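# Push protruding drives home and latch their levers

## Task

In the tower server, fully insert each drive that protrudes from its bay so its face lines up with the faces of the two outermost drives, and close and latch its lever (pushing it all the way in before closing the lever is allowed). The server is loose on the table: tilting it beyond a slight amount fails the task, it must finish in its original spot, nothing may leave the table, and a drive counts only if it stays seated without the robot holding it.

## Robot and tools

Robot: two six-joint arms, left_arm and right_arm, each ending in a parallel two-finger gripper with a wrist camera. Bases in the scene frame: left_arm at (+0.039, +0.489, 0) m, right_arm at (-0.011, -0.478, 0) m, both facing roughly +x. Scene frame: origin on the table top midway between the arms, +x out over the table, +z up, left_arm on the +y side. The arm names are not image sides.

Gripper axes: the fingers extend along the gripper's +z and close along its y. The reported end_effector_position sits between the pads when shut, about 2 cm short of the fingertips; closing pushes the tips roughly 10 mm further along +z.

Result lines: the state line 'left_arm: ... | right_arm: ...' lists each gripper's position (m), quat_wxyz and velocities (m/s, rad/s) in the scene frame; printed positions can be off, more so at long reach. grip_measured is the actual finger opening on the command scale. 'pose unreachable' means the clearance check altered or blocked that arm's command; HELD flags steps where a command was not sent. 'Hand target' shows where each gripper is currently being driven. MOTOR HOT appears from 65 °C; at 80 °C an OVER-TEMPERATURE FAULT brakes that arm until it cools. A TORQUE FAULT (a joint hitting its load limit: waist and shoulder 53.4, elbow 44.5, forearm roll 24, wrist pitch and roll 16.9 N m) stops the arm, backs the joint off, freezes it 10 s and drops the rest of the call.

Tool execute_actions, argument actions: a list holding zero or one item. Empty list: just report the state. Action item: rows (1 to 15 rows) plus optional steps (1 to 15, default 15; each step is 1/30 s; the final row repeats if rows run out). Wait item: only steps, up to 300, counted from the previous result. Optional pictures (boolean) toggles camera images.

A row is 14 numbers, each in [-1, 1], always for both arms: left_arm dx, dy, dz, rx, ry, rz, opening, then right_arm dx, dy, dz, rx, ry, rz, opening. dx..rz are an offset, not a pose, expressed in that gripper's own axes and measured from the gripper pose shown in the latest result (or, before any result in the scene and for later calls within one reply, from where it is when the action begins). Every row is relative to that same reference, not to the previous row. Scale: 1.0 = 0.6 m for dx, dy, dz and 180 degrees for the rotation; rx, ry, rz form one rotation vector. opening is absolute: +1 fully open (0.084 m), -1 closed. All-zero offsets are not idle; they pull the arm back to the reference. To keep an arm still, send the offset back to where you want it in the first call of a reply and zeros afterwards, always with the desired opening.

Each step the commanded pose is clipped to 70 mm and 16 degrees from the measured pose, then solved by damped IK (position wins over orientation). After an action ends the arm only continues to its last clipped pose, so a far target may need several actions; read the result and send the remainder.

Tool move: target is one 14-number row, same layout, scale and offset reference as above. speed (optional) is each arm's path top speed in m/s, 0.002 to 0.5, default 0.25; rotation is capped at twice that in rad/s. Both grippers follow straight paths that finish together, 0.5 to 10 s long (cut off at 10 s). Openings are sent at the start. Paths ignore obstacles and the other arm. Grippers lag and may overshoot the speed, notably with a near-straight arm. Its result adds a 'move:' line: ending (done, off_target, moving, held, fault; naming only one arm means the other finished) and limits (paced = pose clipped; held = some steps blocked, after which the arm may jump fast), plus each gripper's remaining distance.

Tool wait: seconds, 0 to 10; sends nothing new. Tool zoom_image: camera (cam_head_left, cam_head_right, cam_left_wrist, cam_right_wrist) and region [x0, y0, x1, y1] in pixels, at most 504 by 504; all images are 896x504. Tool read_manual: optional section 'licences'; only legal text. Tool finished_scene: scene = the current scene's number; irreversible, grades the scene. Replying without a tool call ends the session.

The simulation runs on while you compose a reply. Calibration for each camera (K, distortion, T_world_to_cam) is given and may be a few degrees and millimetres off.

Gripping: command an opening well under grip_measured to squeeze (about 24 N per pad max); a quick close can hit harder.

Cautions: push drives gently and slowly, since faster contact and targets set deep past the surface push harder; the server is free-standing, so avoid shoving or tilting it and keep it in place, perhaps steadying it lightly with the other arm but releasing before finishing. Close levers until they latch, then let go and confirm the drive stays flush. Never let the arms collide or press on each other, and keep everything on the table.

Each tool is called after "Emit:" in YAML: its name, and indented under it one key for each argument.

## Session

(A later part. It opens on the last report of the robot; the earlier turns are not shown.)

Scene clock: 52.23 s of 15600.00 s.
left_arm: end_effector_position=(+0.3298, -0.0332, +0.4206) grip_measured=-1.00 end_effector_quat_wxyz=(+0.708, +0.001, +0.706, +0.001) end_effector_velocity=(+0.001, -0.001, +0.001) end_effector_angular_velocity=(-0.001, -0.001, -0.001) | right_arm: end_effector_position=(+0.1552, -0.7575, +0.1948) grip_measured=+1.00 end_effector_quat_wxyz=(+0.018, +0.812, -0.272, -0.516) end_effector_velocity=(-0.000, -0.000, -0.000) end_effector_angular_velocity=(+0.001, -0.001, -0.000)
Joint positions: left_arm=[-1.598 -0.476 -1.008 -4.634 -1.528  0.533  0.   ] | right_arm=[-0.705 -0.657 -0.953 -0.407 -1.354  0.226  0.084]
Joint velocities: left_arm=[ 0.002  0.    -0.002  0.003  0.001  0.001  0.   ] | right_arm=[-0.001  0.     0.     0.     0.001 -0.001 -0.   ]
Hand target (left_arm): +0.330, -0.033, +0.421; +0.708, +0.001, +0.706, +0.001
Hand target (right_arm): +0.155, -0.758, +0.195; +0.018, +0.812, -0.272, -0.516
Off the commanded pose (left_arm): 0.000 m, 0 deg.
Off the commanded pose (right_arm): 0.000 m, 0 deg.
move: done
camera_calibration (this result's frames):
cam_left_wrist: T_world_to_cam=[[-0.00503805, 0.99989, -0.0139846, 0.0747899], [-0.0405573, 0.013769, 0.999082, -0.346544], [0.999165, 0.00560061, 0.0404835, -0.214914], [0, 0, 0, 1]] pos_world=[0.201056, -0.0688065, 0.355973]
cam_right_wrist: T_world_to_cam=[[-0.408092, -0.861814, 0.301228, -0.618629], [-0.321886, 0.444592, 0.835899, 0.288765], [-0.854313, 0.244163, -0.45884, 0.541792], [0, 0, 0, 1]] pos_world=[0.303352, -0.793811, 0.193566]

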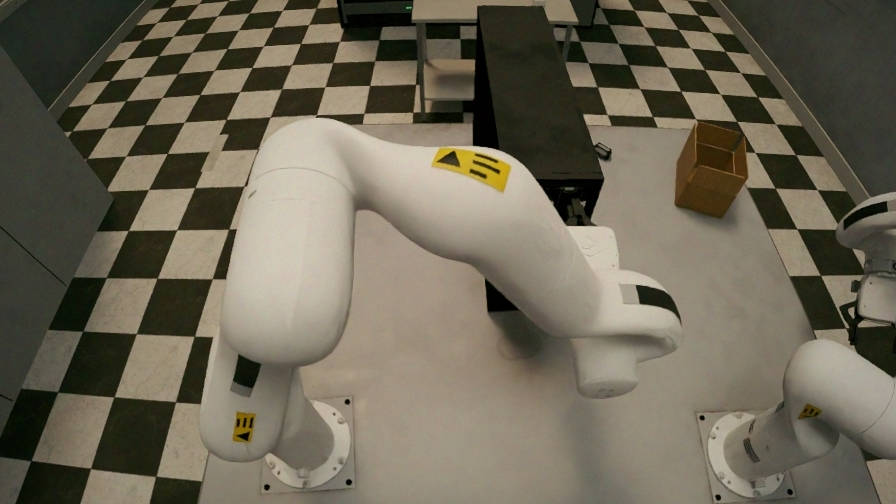

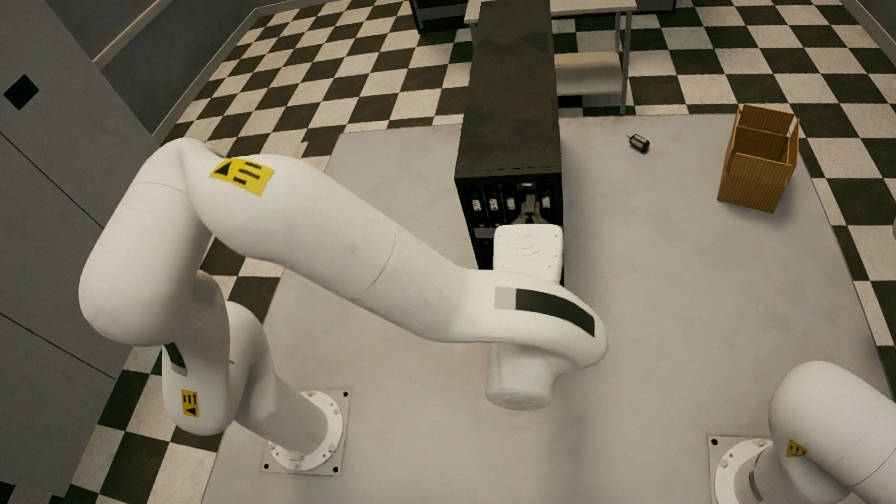

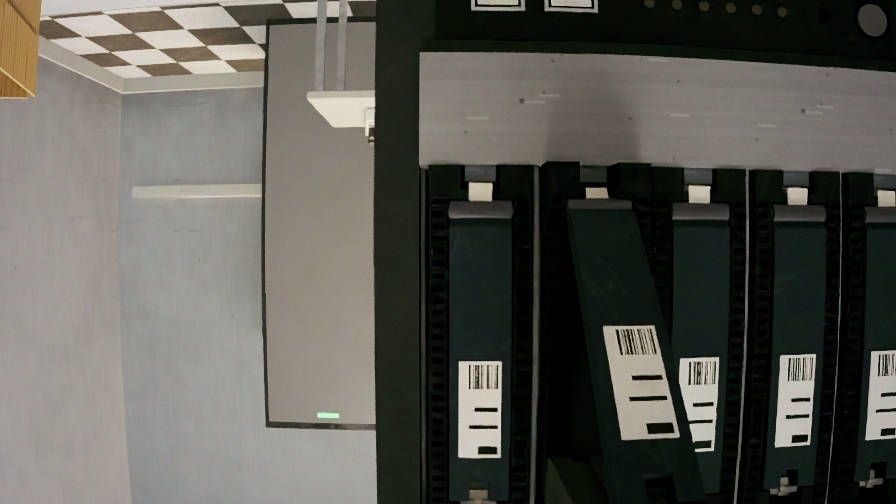

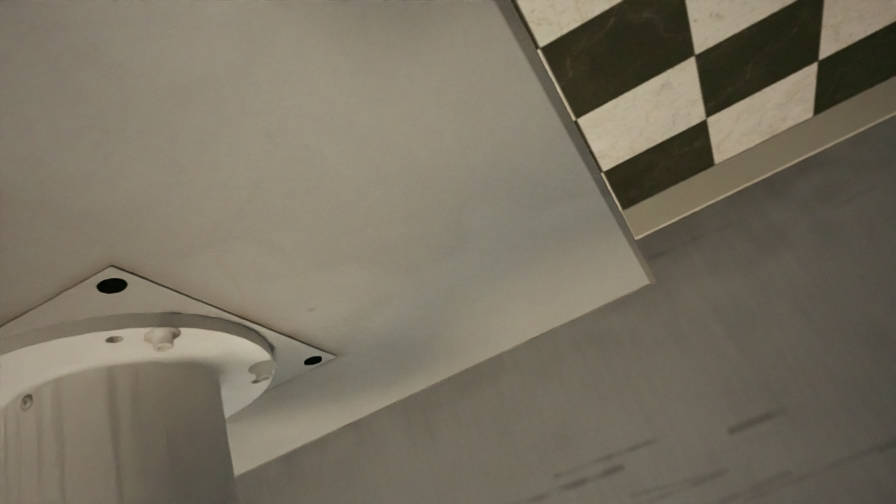

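Emit:
move:
  target: [0, 0, 0.012, 0, 0, 0, -1, 0, 0, 0, 0, 0, 0, 1]
  speed: 0.01

Scene clock: 53.90 s of 15600.00 s.
left_arm: end_effector_position=(+0.3368, -0.0332, +0.4206) grip_measured=-1.00 end_effector_quat_wxyz=(+0.708, +0.001, +0.706, +0.001) end_effector_velocity=(+0.001, +0.000, +0.001) end_effector_angular_velocity=(-0.001, -0.000, +0.000) | right_arm: end_effector_position=(+0.1552, -0.7575, +0.1948) grip_measured=+1.00 end_effector_quat_wxyz=(+0.018, +0.812, -0.272, -0.516) end_effector_velocity=(-0.001, -0.000, -0.000) end_effector_angular_velocity=(+0.001, +0.000, -0.001)
Joint positions: left_arm=[-1.584 -0.477 -1.01  -4.622 -1.521  0.533  0.   ] | right_arm=[-0.705 -0.657 -0.953 -0.407 -1.354  0.226  0.084]
Joint velocities: left_arm=[ 0.003  0.001 -0.001  0.002  0.001  0.     0.   ] | right_arm=[-0.002 -0.    -0.     0.    -0.    -0.001  0.   ]
Hand target (left_arm): +0.337, -0.033, +0.421; +0.708, +0.001, +0.706, +0.001
Hand target (right_arm): +0.155, -0.758, +0.195; +0.018, +0.812, -0.272, -0.516
Off the commanded pose (left_arm): 0.000 m, 0 deg.
Off the commanded pose (right_arm): 0.000 m, 0 deg.
move: done
camera_calibration (this result's frames):
cam_left_wrist: T_world_to_cam=[[-0.00482489, 0.999891, -0.0139548, 0.0747897], [-0.0405509, 0.0137478, 0.999083, -0.346274], [0.999166, 0.00538635, 0.0404801, -0.221932], [0, 0, 0, 1]] pos_world=[0.208066, -0.0688256, 0.355984]
cam_right_wrist: T_world_to_cam=[[-0.408092, -0.861814, 0.301228, -0.618629], [-0.321886, 0.444592, 0.835899, 0.288765], [-0.854313, 0.244163, -0.45884, 0.541792], [0, 0, 0, 1]] pos_world=[0.303352, -0.793811, 0.193566]

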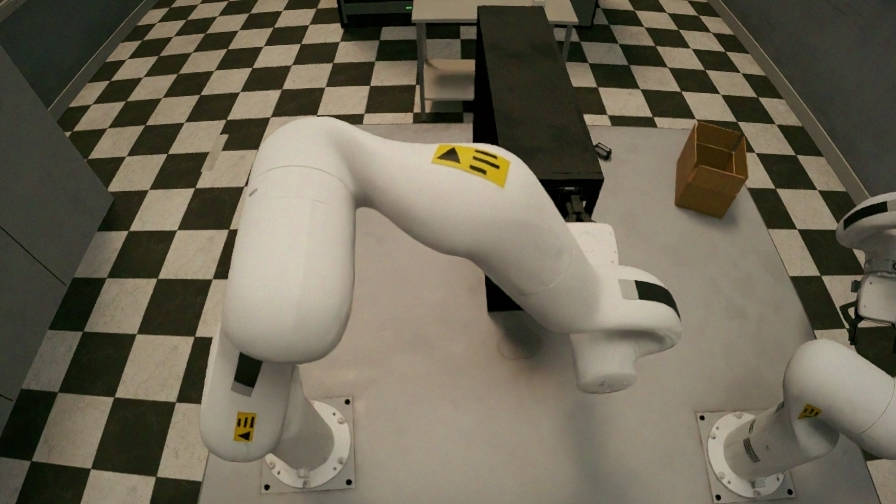

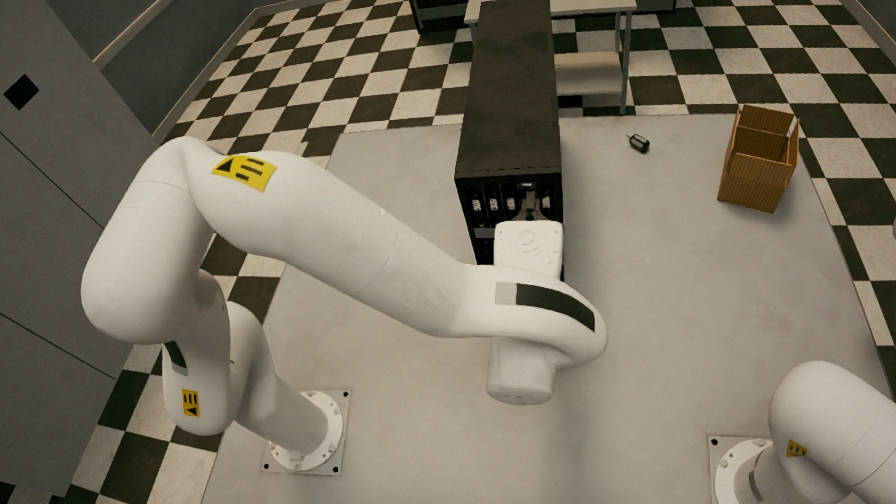

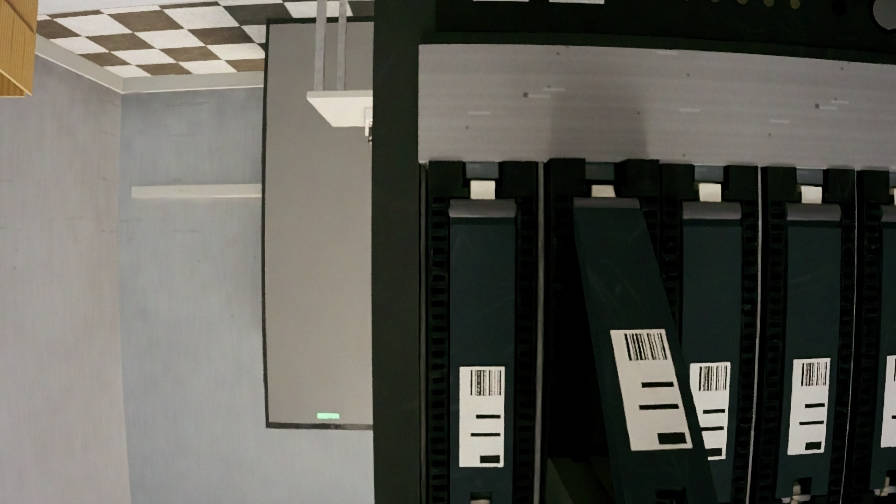

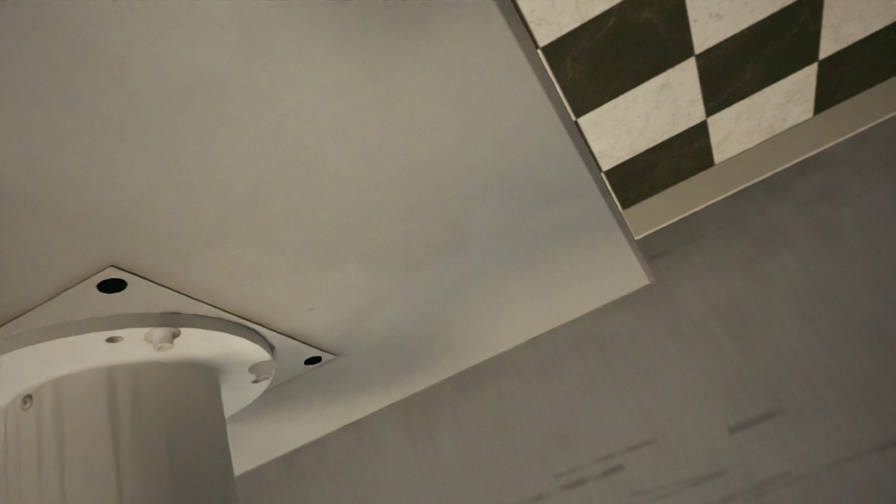

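Emit:
zoom_image:
  camera: "cam_head_right"
  region: [450, 160, 590, 250]

Region (450, 160, 590, 250) of cam_head_right's 896x504 image, scaled by 3.600, with more detail than that image has; it fills the top 324 rows of this view, and the rest is white.

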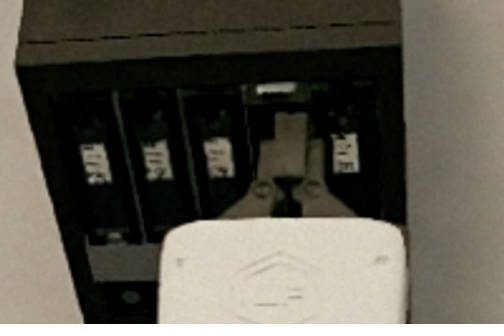

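Emit:
move:
  target: [0, 0, 0.01, 0, 0, 0, -1, 0, 0, 0, 0, 0, 0, 1]
  speed: 0.01

Scene clock: 57.57 s of 15600.00 s.
left_arm: end_effector_position=(+0.3426, -0.0333, +0.4207) grip_measured=-1.00 end_effector_quat_wxyz=(+0.708, +0.001, +0.706, +0.001) end_effector_velocity=(+0.002, +0.000, -0.001) end_effector_angular_velocity=(-0.000, +0.001, +0.002) | right_arm: end_effector_position=(+0.1552, -0.7575, +0.1948) grip_measured=+1.00 end_effector_quat_wxyz=(+0.018, +0.812, -0.272, -0.516) end_effector_velocity=(-0.000, +0.000, -0.000) end_effector_angular_velocity=(+0.001, +0.000, +0.000)
Joint positions: left_arm=[-1.573 -0.478 -1.012 -4.612 -1.516  0.533  0.   ] | right_arm=[-0.705 -0.657 -0.953 -0.407 -1.354  0.226  0.084]
Joint velocities: left_arm=[ 0.003 -0.001 -0.     0.001  0.001 -0.001  0.   ] | right_arm=[ 0. -0.  0. -0. -0. -0.  0.]
Hand target (left_arm): +0.343, -0.033, +0.421; +0.708, +0.001, +0.706, +0.001
Hand target (right_arm): +0.155, -0.758, +0.195; +0.018, +0.812, -0.272, -0.516
Off the commanded pose (left_arm): 0.000 m, 0 deg.
Off the commanded pose (right_arm): 0.000 m, 0 deg.
move: done
camera_calibration (this result's frames):
cam_left_wrist: T_world_to_cam=[[-0.00461933, 0.999891, -0.0140384, 0.0748522], [-0.0406846, 0.013839, 0.999076, -0.346074], [0.999161, 0.00518621, 0.0406162, -0.227804], [0, 0, 0, 1]] pos_world=[0.213879, -0.0688733, 0.356057]
cam_right_wrist: T_world_to_cam=[[-0.408092, -0.861814, 0.301228, -0.618629], [-0.321886, 0.444592, 0.835899, 0.288765], [-0.854313, 0.244163, -0.45884, 0.541792], [0, 0, 0, 1]] pos_world=[0.303352, -0.793811, 0.193566]

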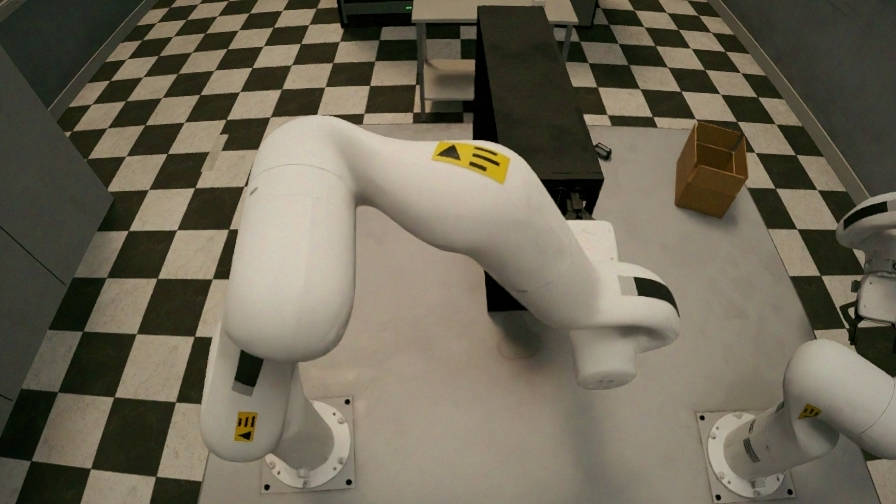

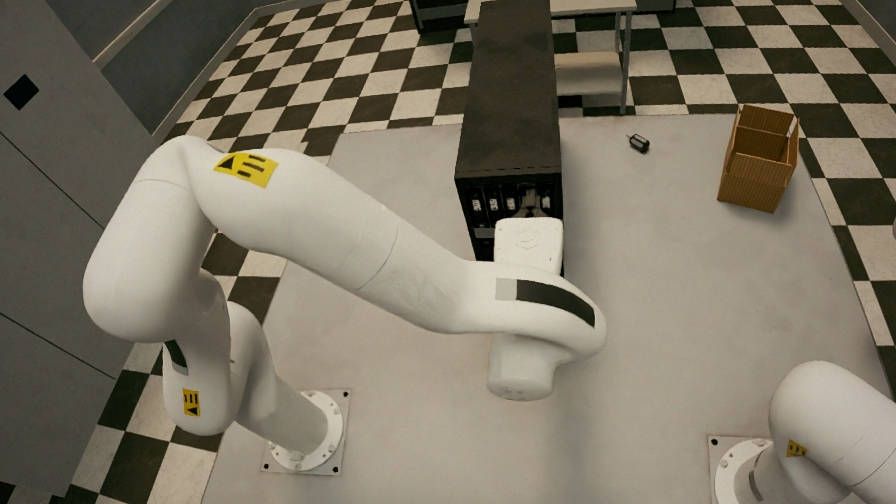

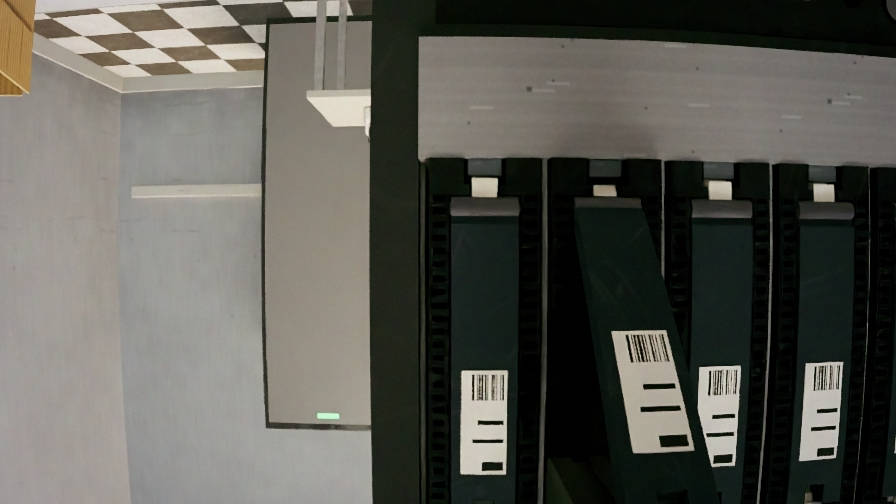

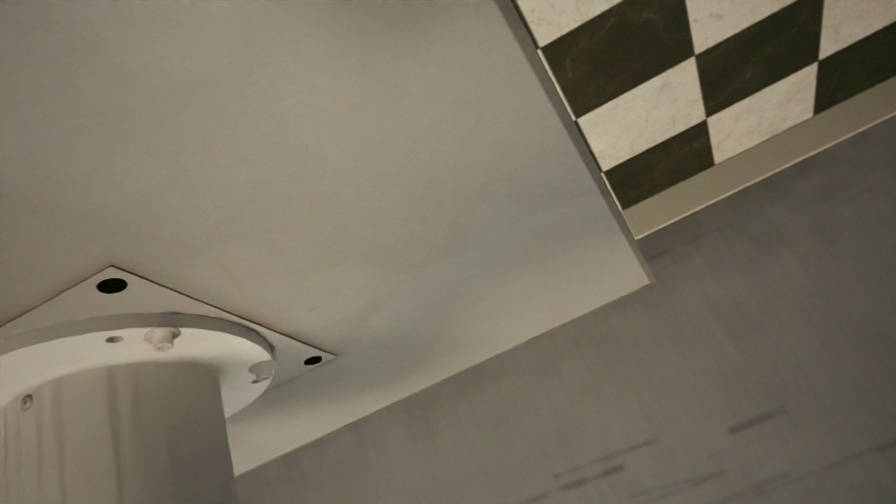

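Emit:
move:
  target: [0, 0, 0.007, 0, 0, 0, -1, 0, 0, 0, 0, 0, 0, 1]
  speed: 0.008

Scene clock: 59.20 s of 15600.00 s.
left_arm: end_effector_position=(+0.3466, -0.0334, +0.4206) grip_measured=-1.00 end_effector_quat_wxyz=(+0.708, +0.001, +0.706, +0.000) end_effector_velocity=(+0.000, -0.000, -0.000) end_effector_angular_velocity=(+0.002, -0.000, -0.001) | right_arm: end_effector_position=(+0.1552, -0.7575, +0.1948) grip_measured=+1.00 end_effector_quat_wxyz=(+0.018, +0.812, -0.272, -0.516) end_effector_velocity=(-0.000, -0.000, -0.000) end_effector_angular_velocity=(+0.000, +0.000, -0.000)
Joint positions: left_arm=[-1.566 -0.479 -1.014 -4.606 -1.511  0.534  0.   ] | right_arm=[-0.705 -0.657 -0.953 -0.407 -1.354  0.226  0.084]
Joint velocities: left_arm=[ 0.001 -0.001 -0.     0.001  0.     0.001  0.   ] | right_arm=[-0.001 -0.001 -0.    -0.     0.     0.    -0.   ]
Hand target (left_arm): +0.347, -0.033, +0.421; +0.708, +0.001, +0.706, +0.001
Hand target (right_arm): +0.155, -0.758, +0.195; +0.018, +0.812, -0.272, -0.516
Off the commanded pose (left_arm): 0.000 m, 0 deg.
Off the commanded pose (right_arm): 0.000 m, 0 deg.
move: done
camera_calibration (this result's frames):
cam_left_wrist: T_world_to_cam=[[-0.00416394, 0.999895, -0.0138942, 0.0747512], [-0.0405312, 0.0137141, 0.999084, -0.345896], [0.99917, 0.00472328, 0.0404699, -0.231681], [0, 0, 0, 1]] pos_world=[0.21778, -0.0689054, 0.355993]
cam_right_wrist: T_world_to_cam=[[-0.408092, -0.861814, 0.301228, -0.618629], [-0.321886, 0.444592, 0.835899, 0.288765], [-0.854313, 0.244162, -0.45884, 0.541792], [0, 0, 0, 1]] pos_world=[0.303352, -0.793811, 0.193566]

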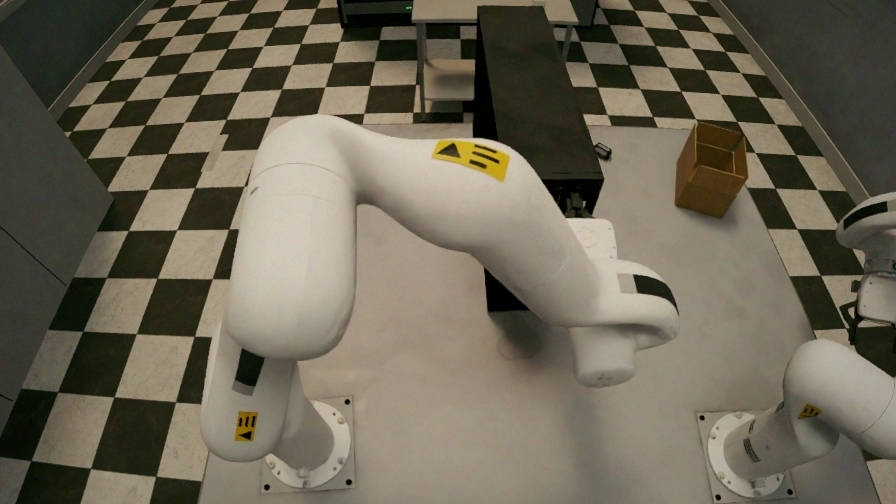

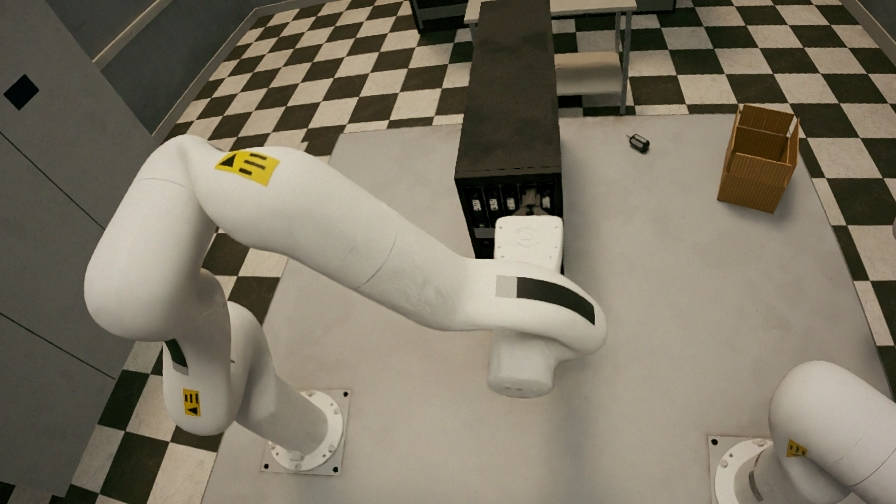

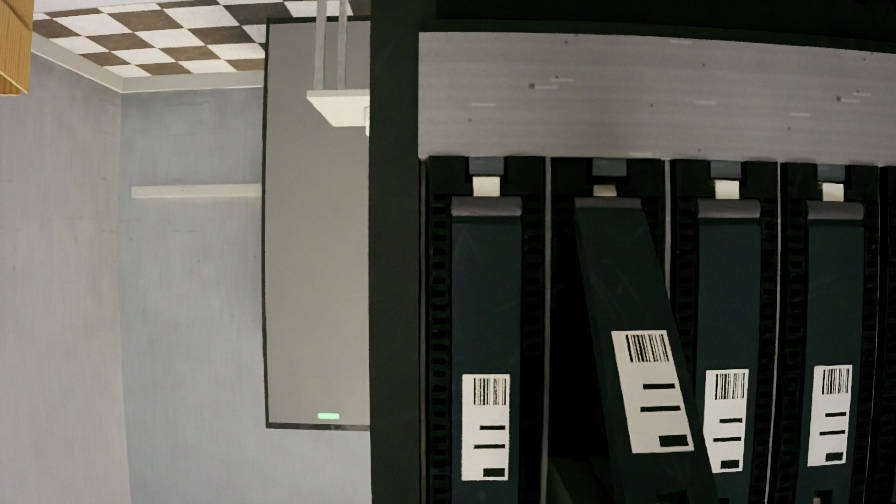

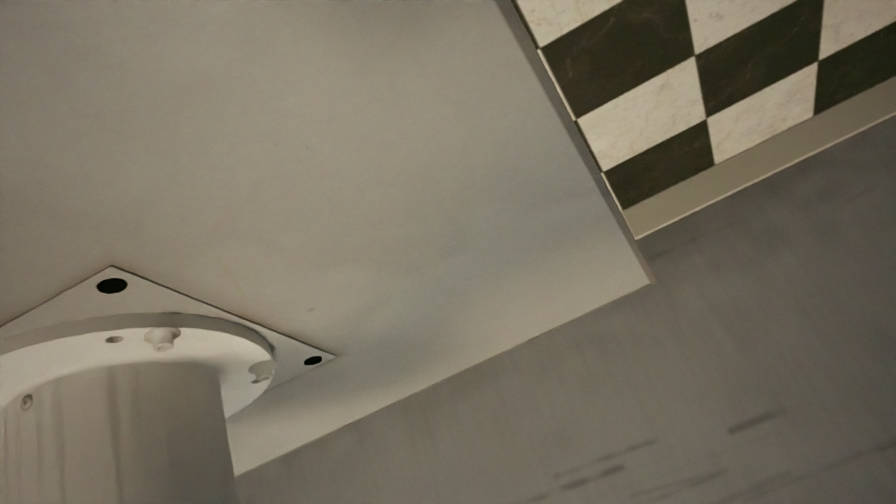

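Emit:
move:
  target: [0, 0, 0.005, 0, 0, 0, -1, 0, 0, 0, 0, 0, 0, 1]
  speed: 0.006

Scene clock: 60.60 s of 15600.00 s.
left_arm: end_effector_position=(+0.3472, -0.0339, +0.4207) grip_measured=-1.00 end_effector_quat_wxyz=(+0.709, +0.003, +0.705, -0.000) end_effector_velocity=(+0.000, -0.001, -0.000) end_effector_angular_velocity=(+0.001, +0.001, -0.001) | right_arm: end_effector_position=(+0.1552, -0.7575, +0.1948) grip_measured=+1.00 end_effector_quat_wxyz=(+0.018, +0.812, -0.272, -0.516) end_effector_velocity=(-0.000, -0.000, +0.000) end_effector_angular_velocity=(-0.001, -0.002, -0.001)
Joint positions: left_arm=[-1.565 -0.48  -1.014 -4.602 -1.511  0.534  0.   ] | right_arm=[-0.705 -0.657 -0.953 -0.407 -1.354  0.226  0.084]
Joint velocities: left_arm=[ 0.    -0.    -0.001  0.     0.002  0.002  0.   ] | right_arm=[-0.001  0.001 -0.    -0.     0.001  0.001 -0.   ]
Hand target (left_arm): +0.350, -0.033, +0.421; +0.708, +0.001, +0.706, +0.000
Hand target (right_arm): +0.155, -0.758, +0.195; +0.018, +0.812, -0.272, -0.516
Off the commanded pose (left_arm): 0.002 m, 0 deg.
Off the commanded pose (right_arm): 0.000 m, 0 deg.
move: done
camera_calibration (this result's frames):
cam_left_wrist: T_world_to_cam=[[-0.00172202, 0.999914, -0.0130309, 0.0740959], [-0.0418582, 0.0129475, 0.99904, -0.345429], [0.999122, 0.00226581, 0.0418323, -0.232924], [0, 0, 0, 1]] pos_world=[0.218388, -0.0690893, 0.355807]
cam_right_wrist: T_world_to_cam=[[-0.408092, -0.861814, 0.301228, -0.618629], [-0.321886, 0.444592, 0.835899, 0.288765], [-0.854313, 0.244162, -0.45884, 0.541792], [0, 0, 0, 1]] pos_world=[0.303352, -0.793811, 0.193566]

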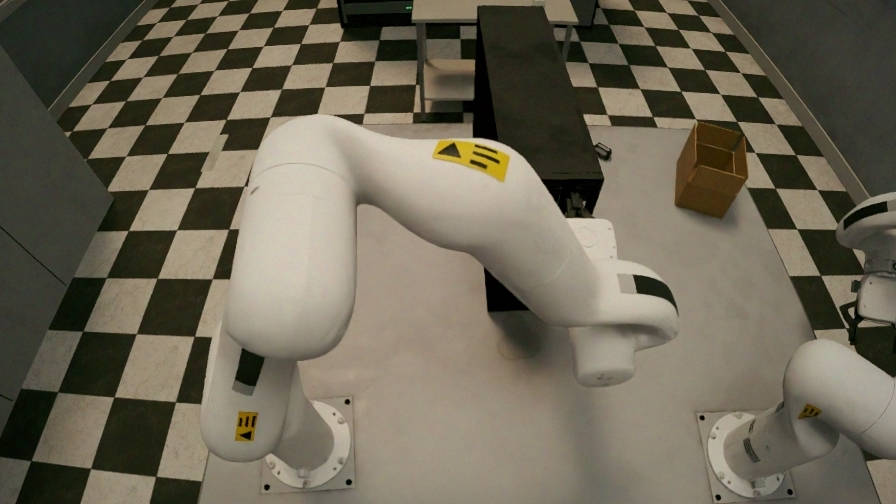

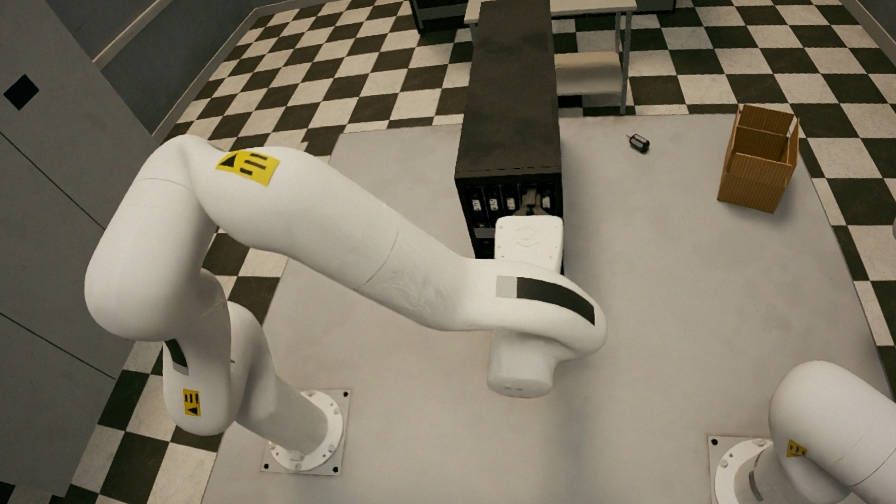

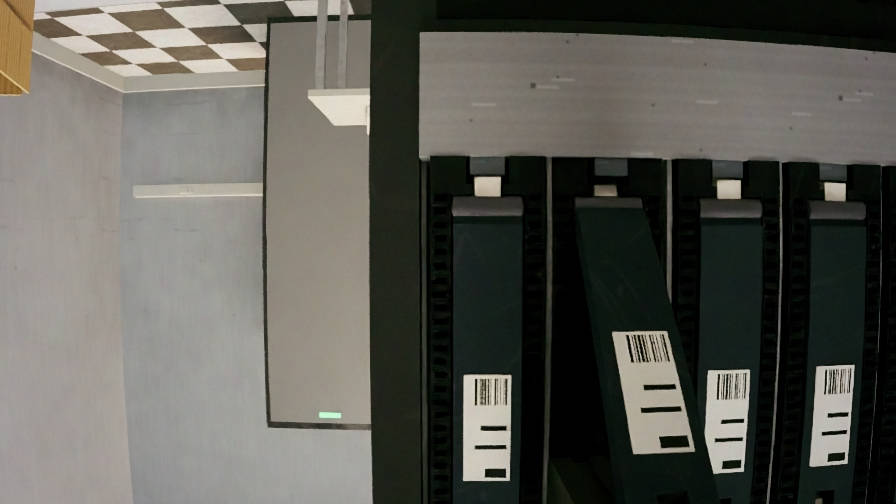

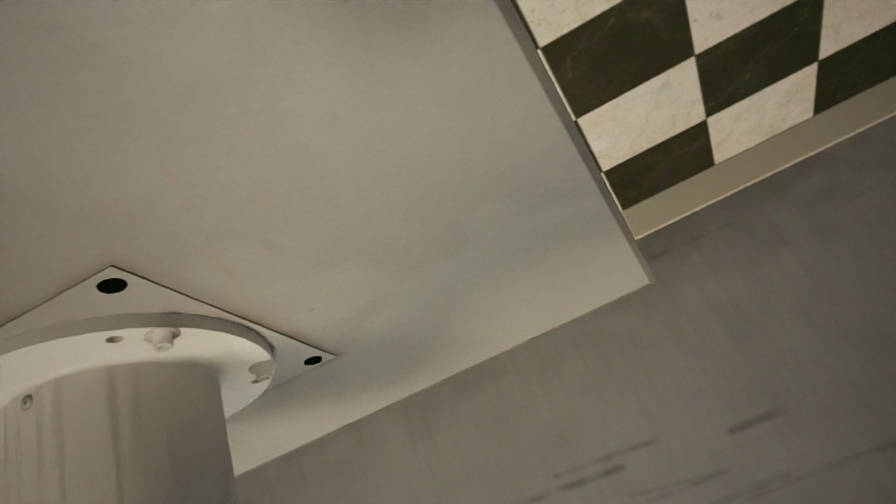

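Emit:
move:
  target: [0, 0, -0.125, 0, 0, 0, -1, 0, 0, 0, 0, 0, 0, 1]
  speed: 0.1

Emit:
move:
  target: [0.075, 0, 0, 0, 0, 0, -1, 0, 0, 0, 0, 0, 0, 1]
  speed: 0.1

Scene clock: 64.80 s of 15600.00 s.
left_arm: end_effector_position=(+0.2723, -0.0338, +0.4204) grip_measured=-1.00 end_effector_quat_wxyz=(+0.709, +0.002, +0.705, -0.000) end_effector_velocity=(-0.002, +0.000, +0.000) end_effector_angular_velocity=(+0.001, -0.000, -0.000) | right_arm: end_effector_position=(+0.1552, -0.7575, +0.1948) grip_measured=+1.00 end_effector_quat_wxyz=(+0.018, +0.812, -0.272, -0.516) end_effector_velocity=(+0.000, +0.000, +0.000) end_effector_angular_velocity=(+0.000, -0.000, +0.000)
Joint positions: left_arm=[-1.707 -0.473 -1.002 -4.725 -1.584  0.532  0.   ] | right_arm=[-0.705 -0.657 -0.953 -0.407 -1.354  0.226  0.084]
Joint velocities: left_arm=[-0.003  0.001  0.    -0.003 -0.002  0.001  0.   ] | right_arm=[ 0.  0.  0. -0. -0. -0. -0.]
Hand target (left_arm): +0.272, -0.034, +0.420; +0.709, +0.002, +0.705, -0.000
Hand target (right_arm): +0.155, -0.758, +0.195; +0.018, +0.812, -0.272, -0.516
Off the commanded pose (left_arm): 0.000 m, 0 deg.
Off the commanded pose (right_arm): 0.000 m, 0 deg.
After step 90, 0.07 s passed at rest.
move: done
camera_calibration (this result's frames):
cam_left_wrist: T_world_to_cam=[[-0.00182244, 0.999912, -0.0131469, 0.07387], [-0.0422024, 0.0130583, 0.999024, -0.348231], [0.999107, 0.0023755, 0.0421749, -0.158291], [0, 0, 0, 1]] pos_world=[0.143588, -0.0689401, 0.355538]
cam_right_wrist: T_world_to_cam=[[-0.408092, -0.861814, 0.301228, -0.618629], [-0.321886, 0.444592, 0.835899, 0.288765], [-0.854313, 0.244162, -0.45884, 0.541792], [0, 0, 0, 1]] pos_world=[0.303352, -0.793811, 0.193566]

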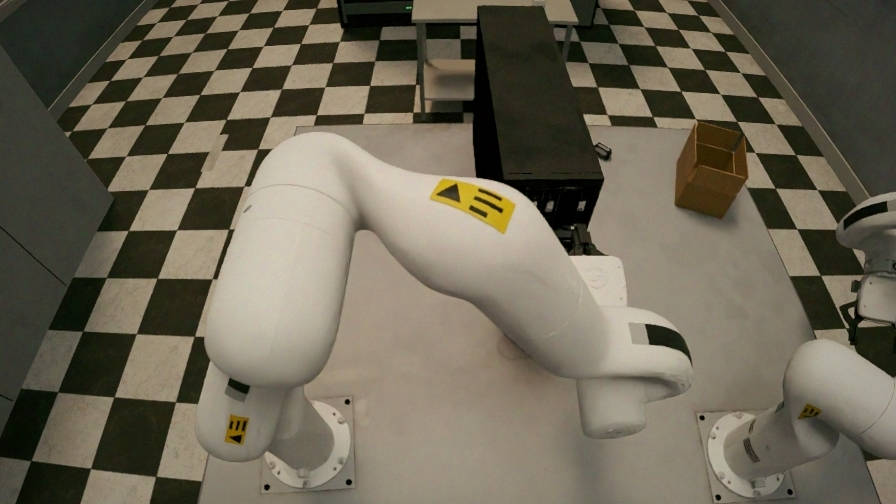

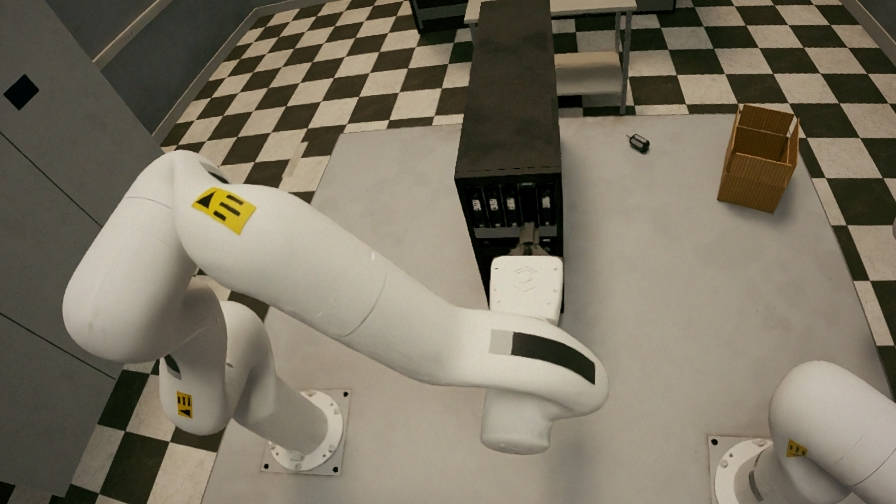

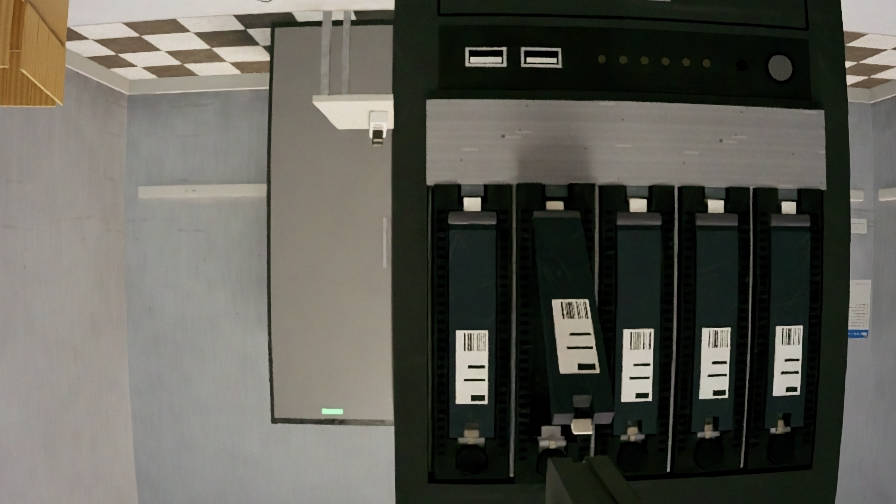

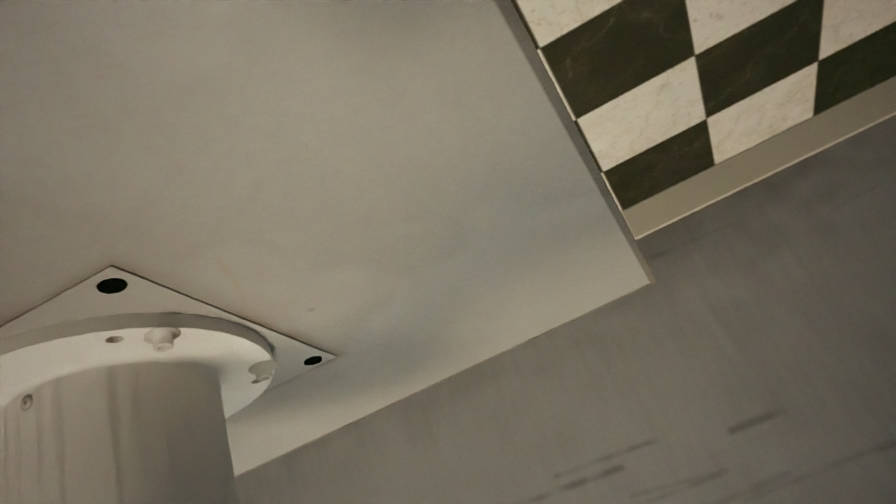

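Scene clock: 65.60 s of 15600.00 s.
left_arm: end_effector_position=(+0.2725, -0.0337, +0.3757) grip_measured=-1.00 end_effector_quat_wxyz=(+0.709, +0.002, +0.705, -0.000) end_effector_velocity=(+0.000, -0.000, -0.002) end_effector_angular_velocity=(+0.001, -0.001, -0.001) | right_arm: end_effector_position=(+0.1552, -0.7575, +0.1948) grip_measured=+1.00 end_effector_quat_wxyz=(+0.018, +0.812, -0.272, -0.516) end_effector_velocity=(-0.001, -0.000, +0.000) end_effector_angular_velocity=(-0.001, +0.001, -0.002)
Joint positions: left_arm=[-1.707 -0.552 -0.993 -4.726 -1.582  0.443  0.   ] | right_arm=[-0.705 -0.657 -0.953 -0.407 -1.354  0.226  0.084]
Joint velocities: left_arm=[ 0.    -0.004  0.     0.001 -0.    -0.003  0.   ] | right_arm=[-0.002  0.     0.    -0.    -0.     0.001  0.   ]
Hand target (left_arm): +0.273, -0.034, +0.375; +0.709, +0.002, +0.705, -0.000
Hand target (right_arm): +0.155, -0.758, +0.195; +0.018, +0.812, -0.272, -0.516
Off the commanded pose (left_arm): 0.000 m, 0 deg.
Off the commanded pose (right_arm): 0.000 m, 0 deg.
move: done
camera_calibration (this result's frames):
cam_left_wrist: T_world_to_cam=[[-0.00180324, 0.999907, -0.0134928, 0.0733016], [-0.0420878, 0.013405, 0.999024, -0.303593], [0.999112, 0.00236936, 0.0420597, -0.15656], [0, 0, 0, 1]] pos_world=[0.143776, -0.0688542, 0.31087]
cam_right_wrist: T_world_to_cam=[[-0.408092, -0.861814, 0.301228, -0.618629], [-0.321886, 0.444592, 0.835899, 0.288765], [-0.854313, 0.244162, -0.45884, 0.541792], [0, 0, 0, 1]] pos_world=[0.303352, -0.793811, 0.193566]

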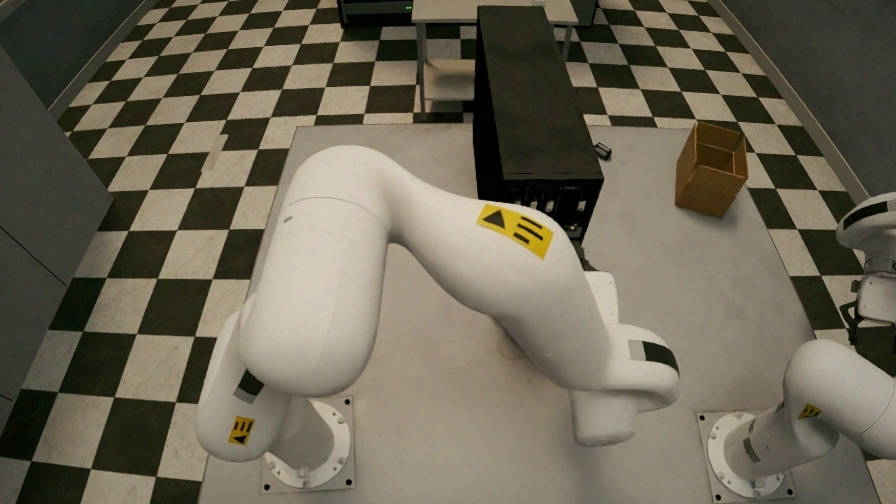

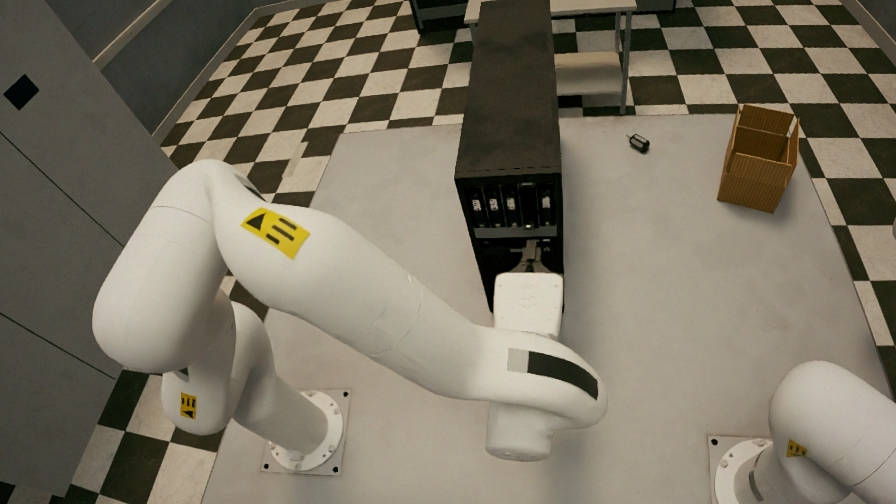

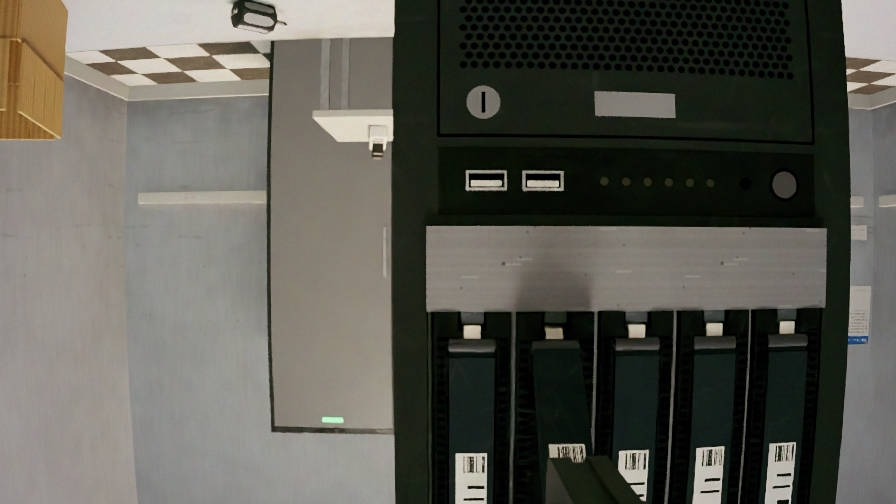

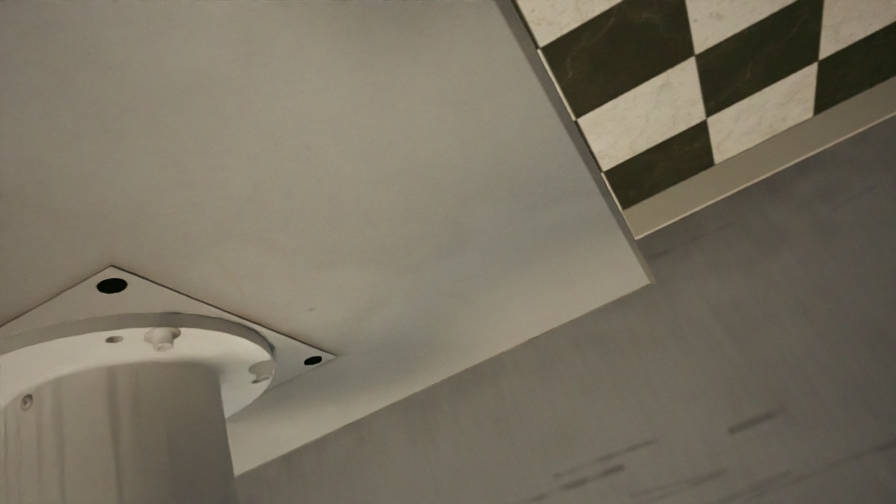

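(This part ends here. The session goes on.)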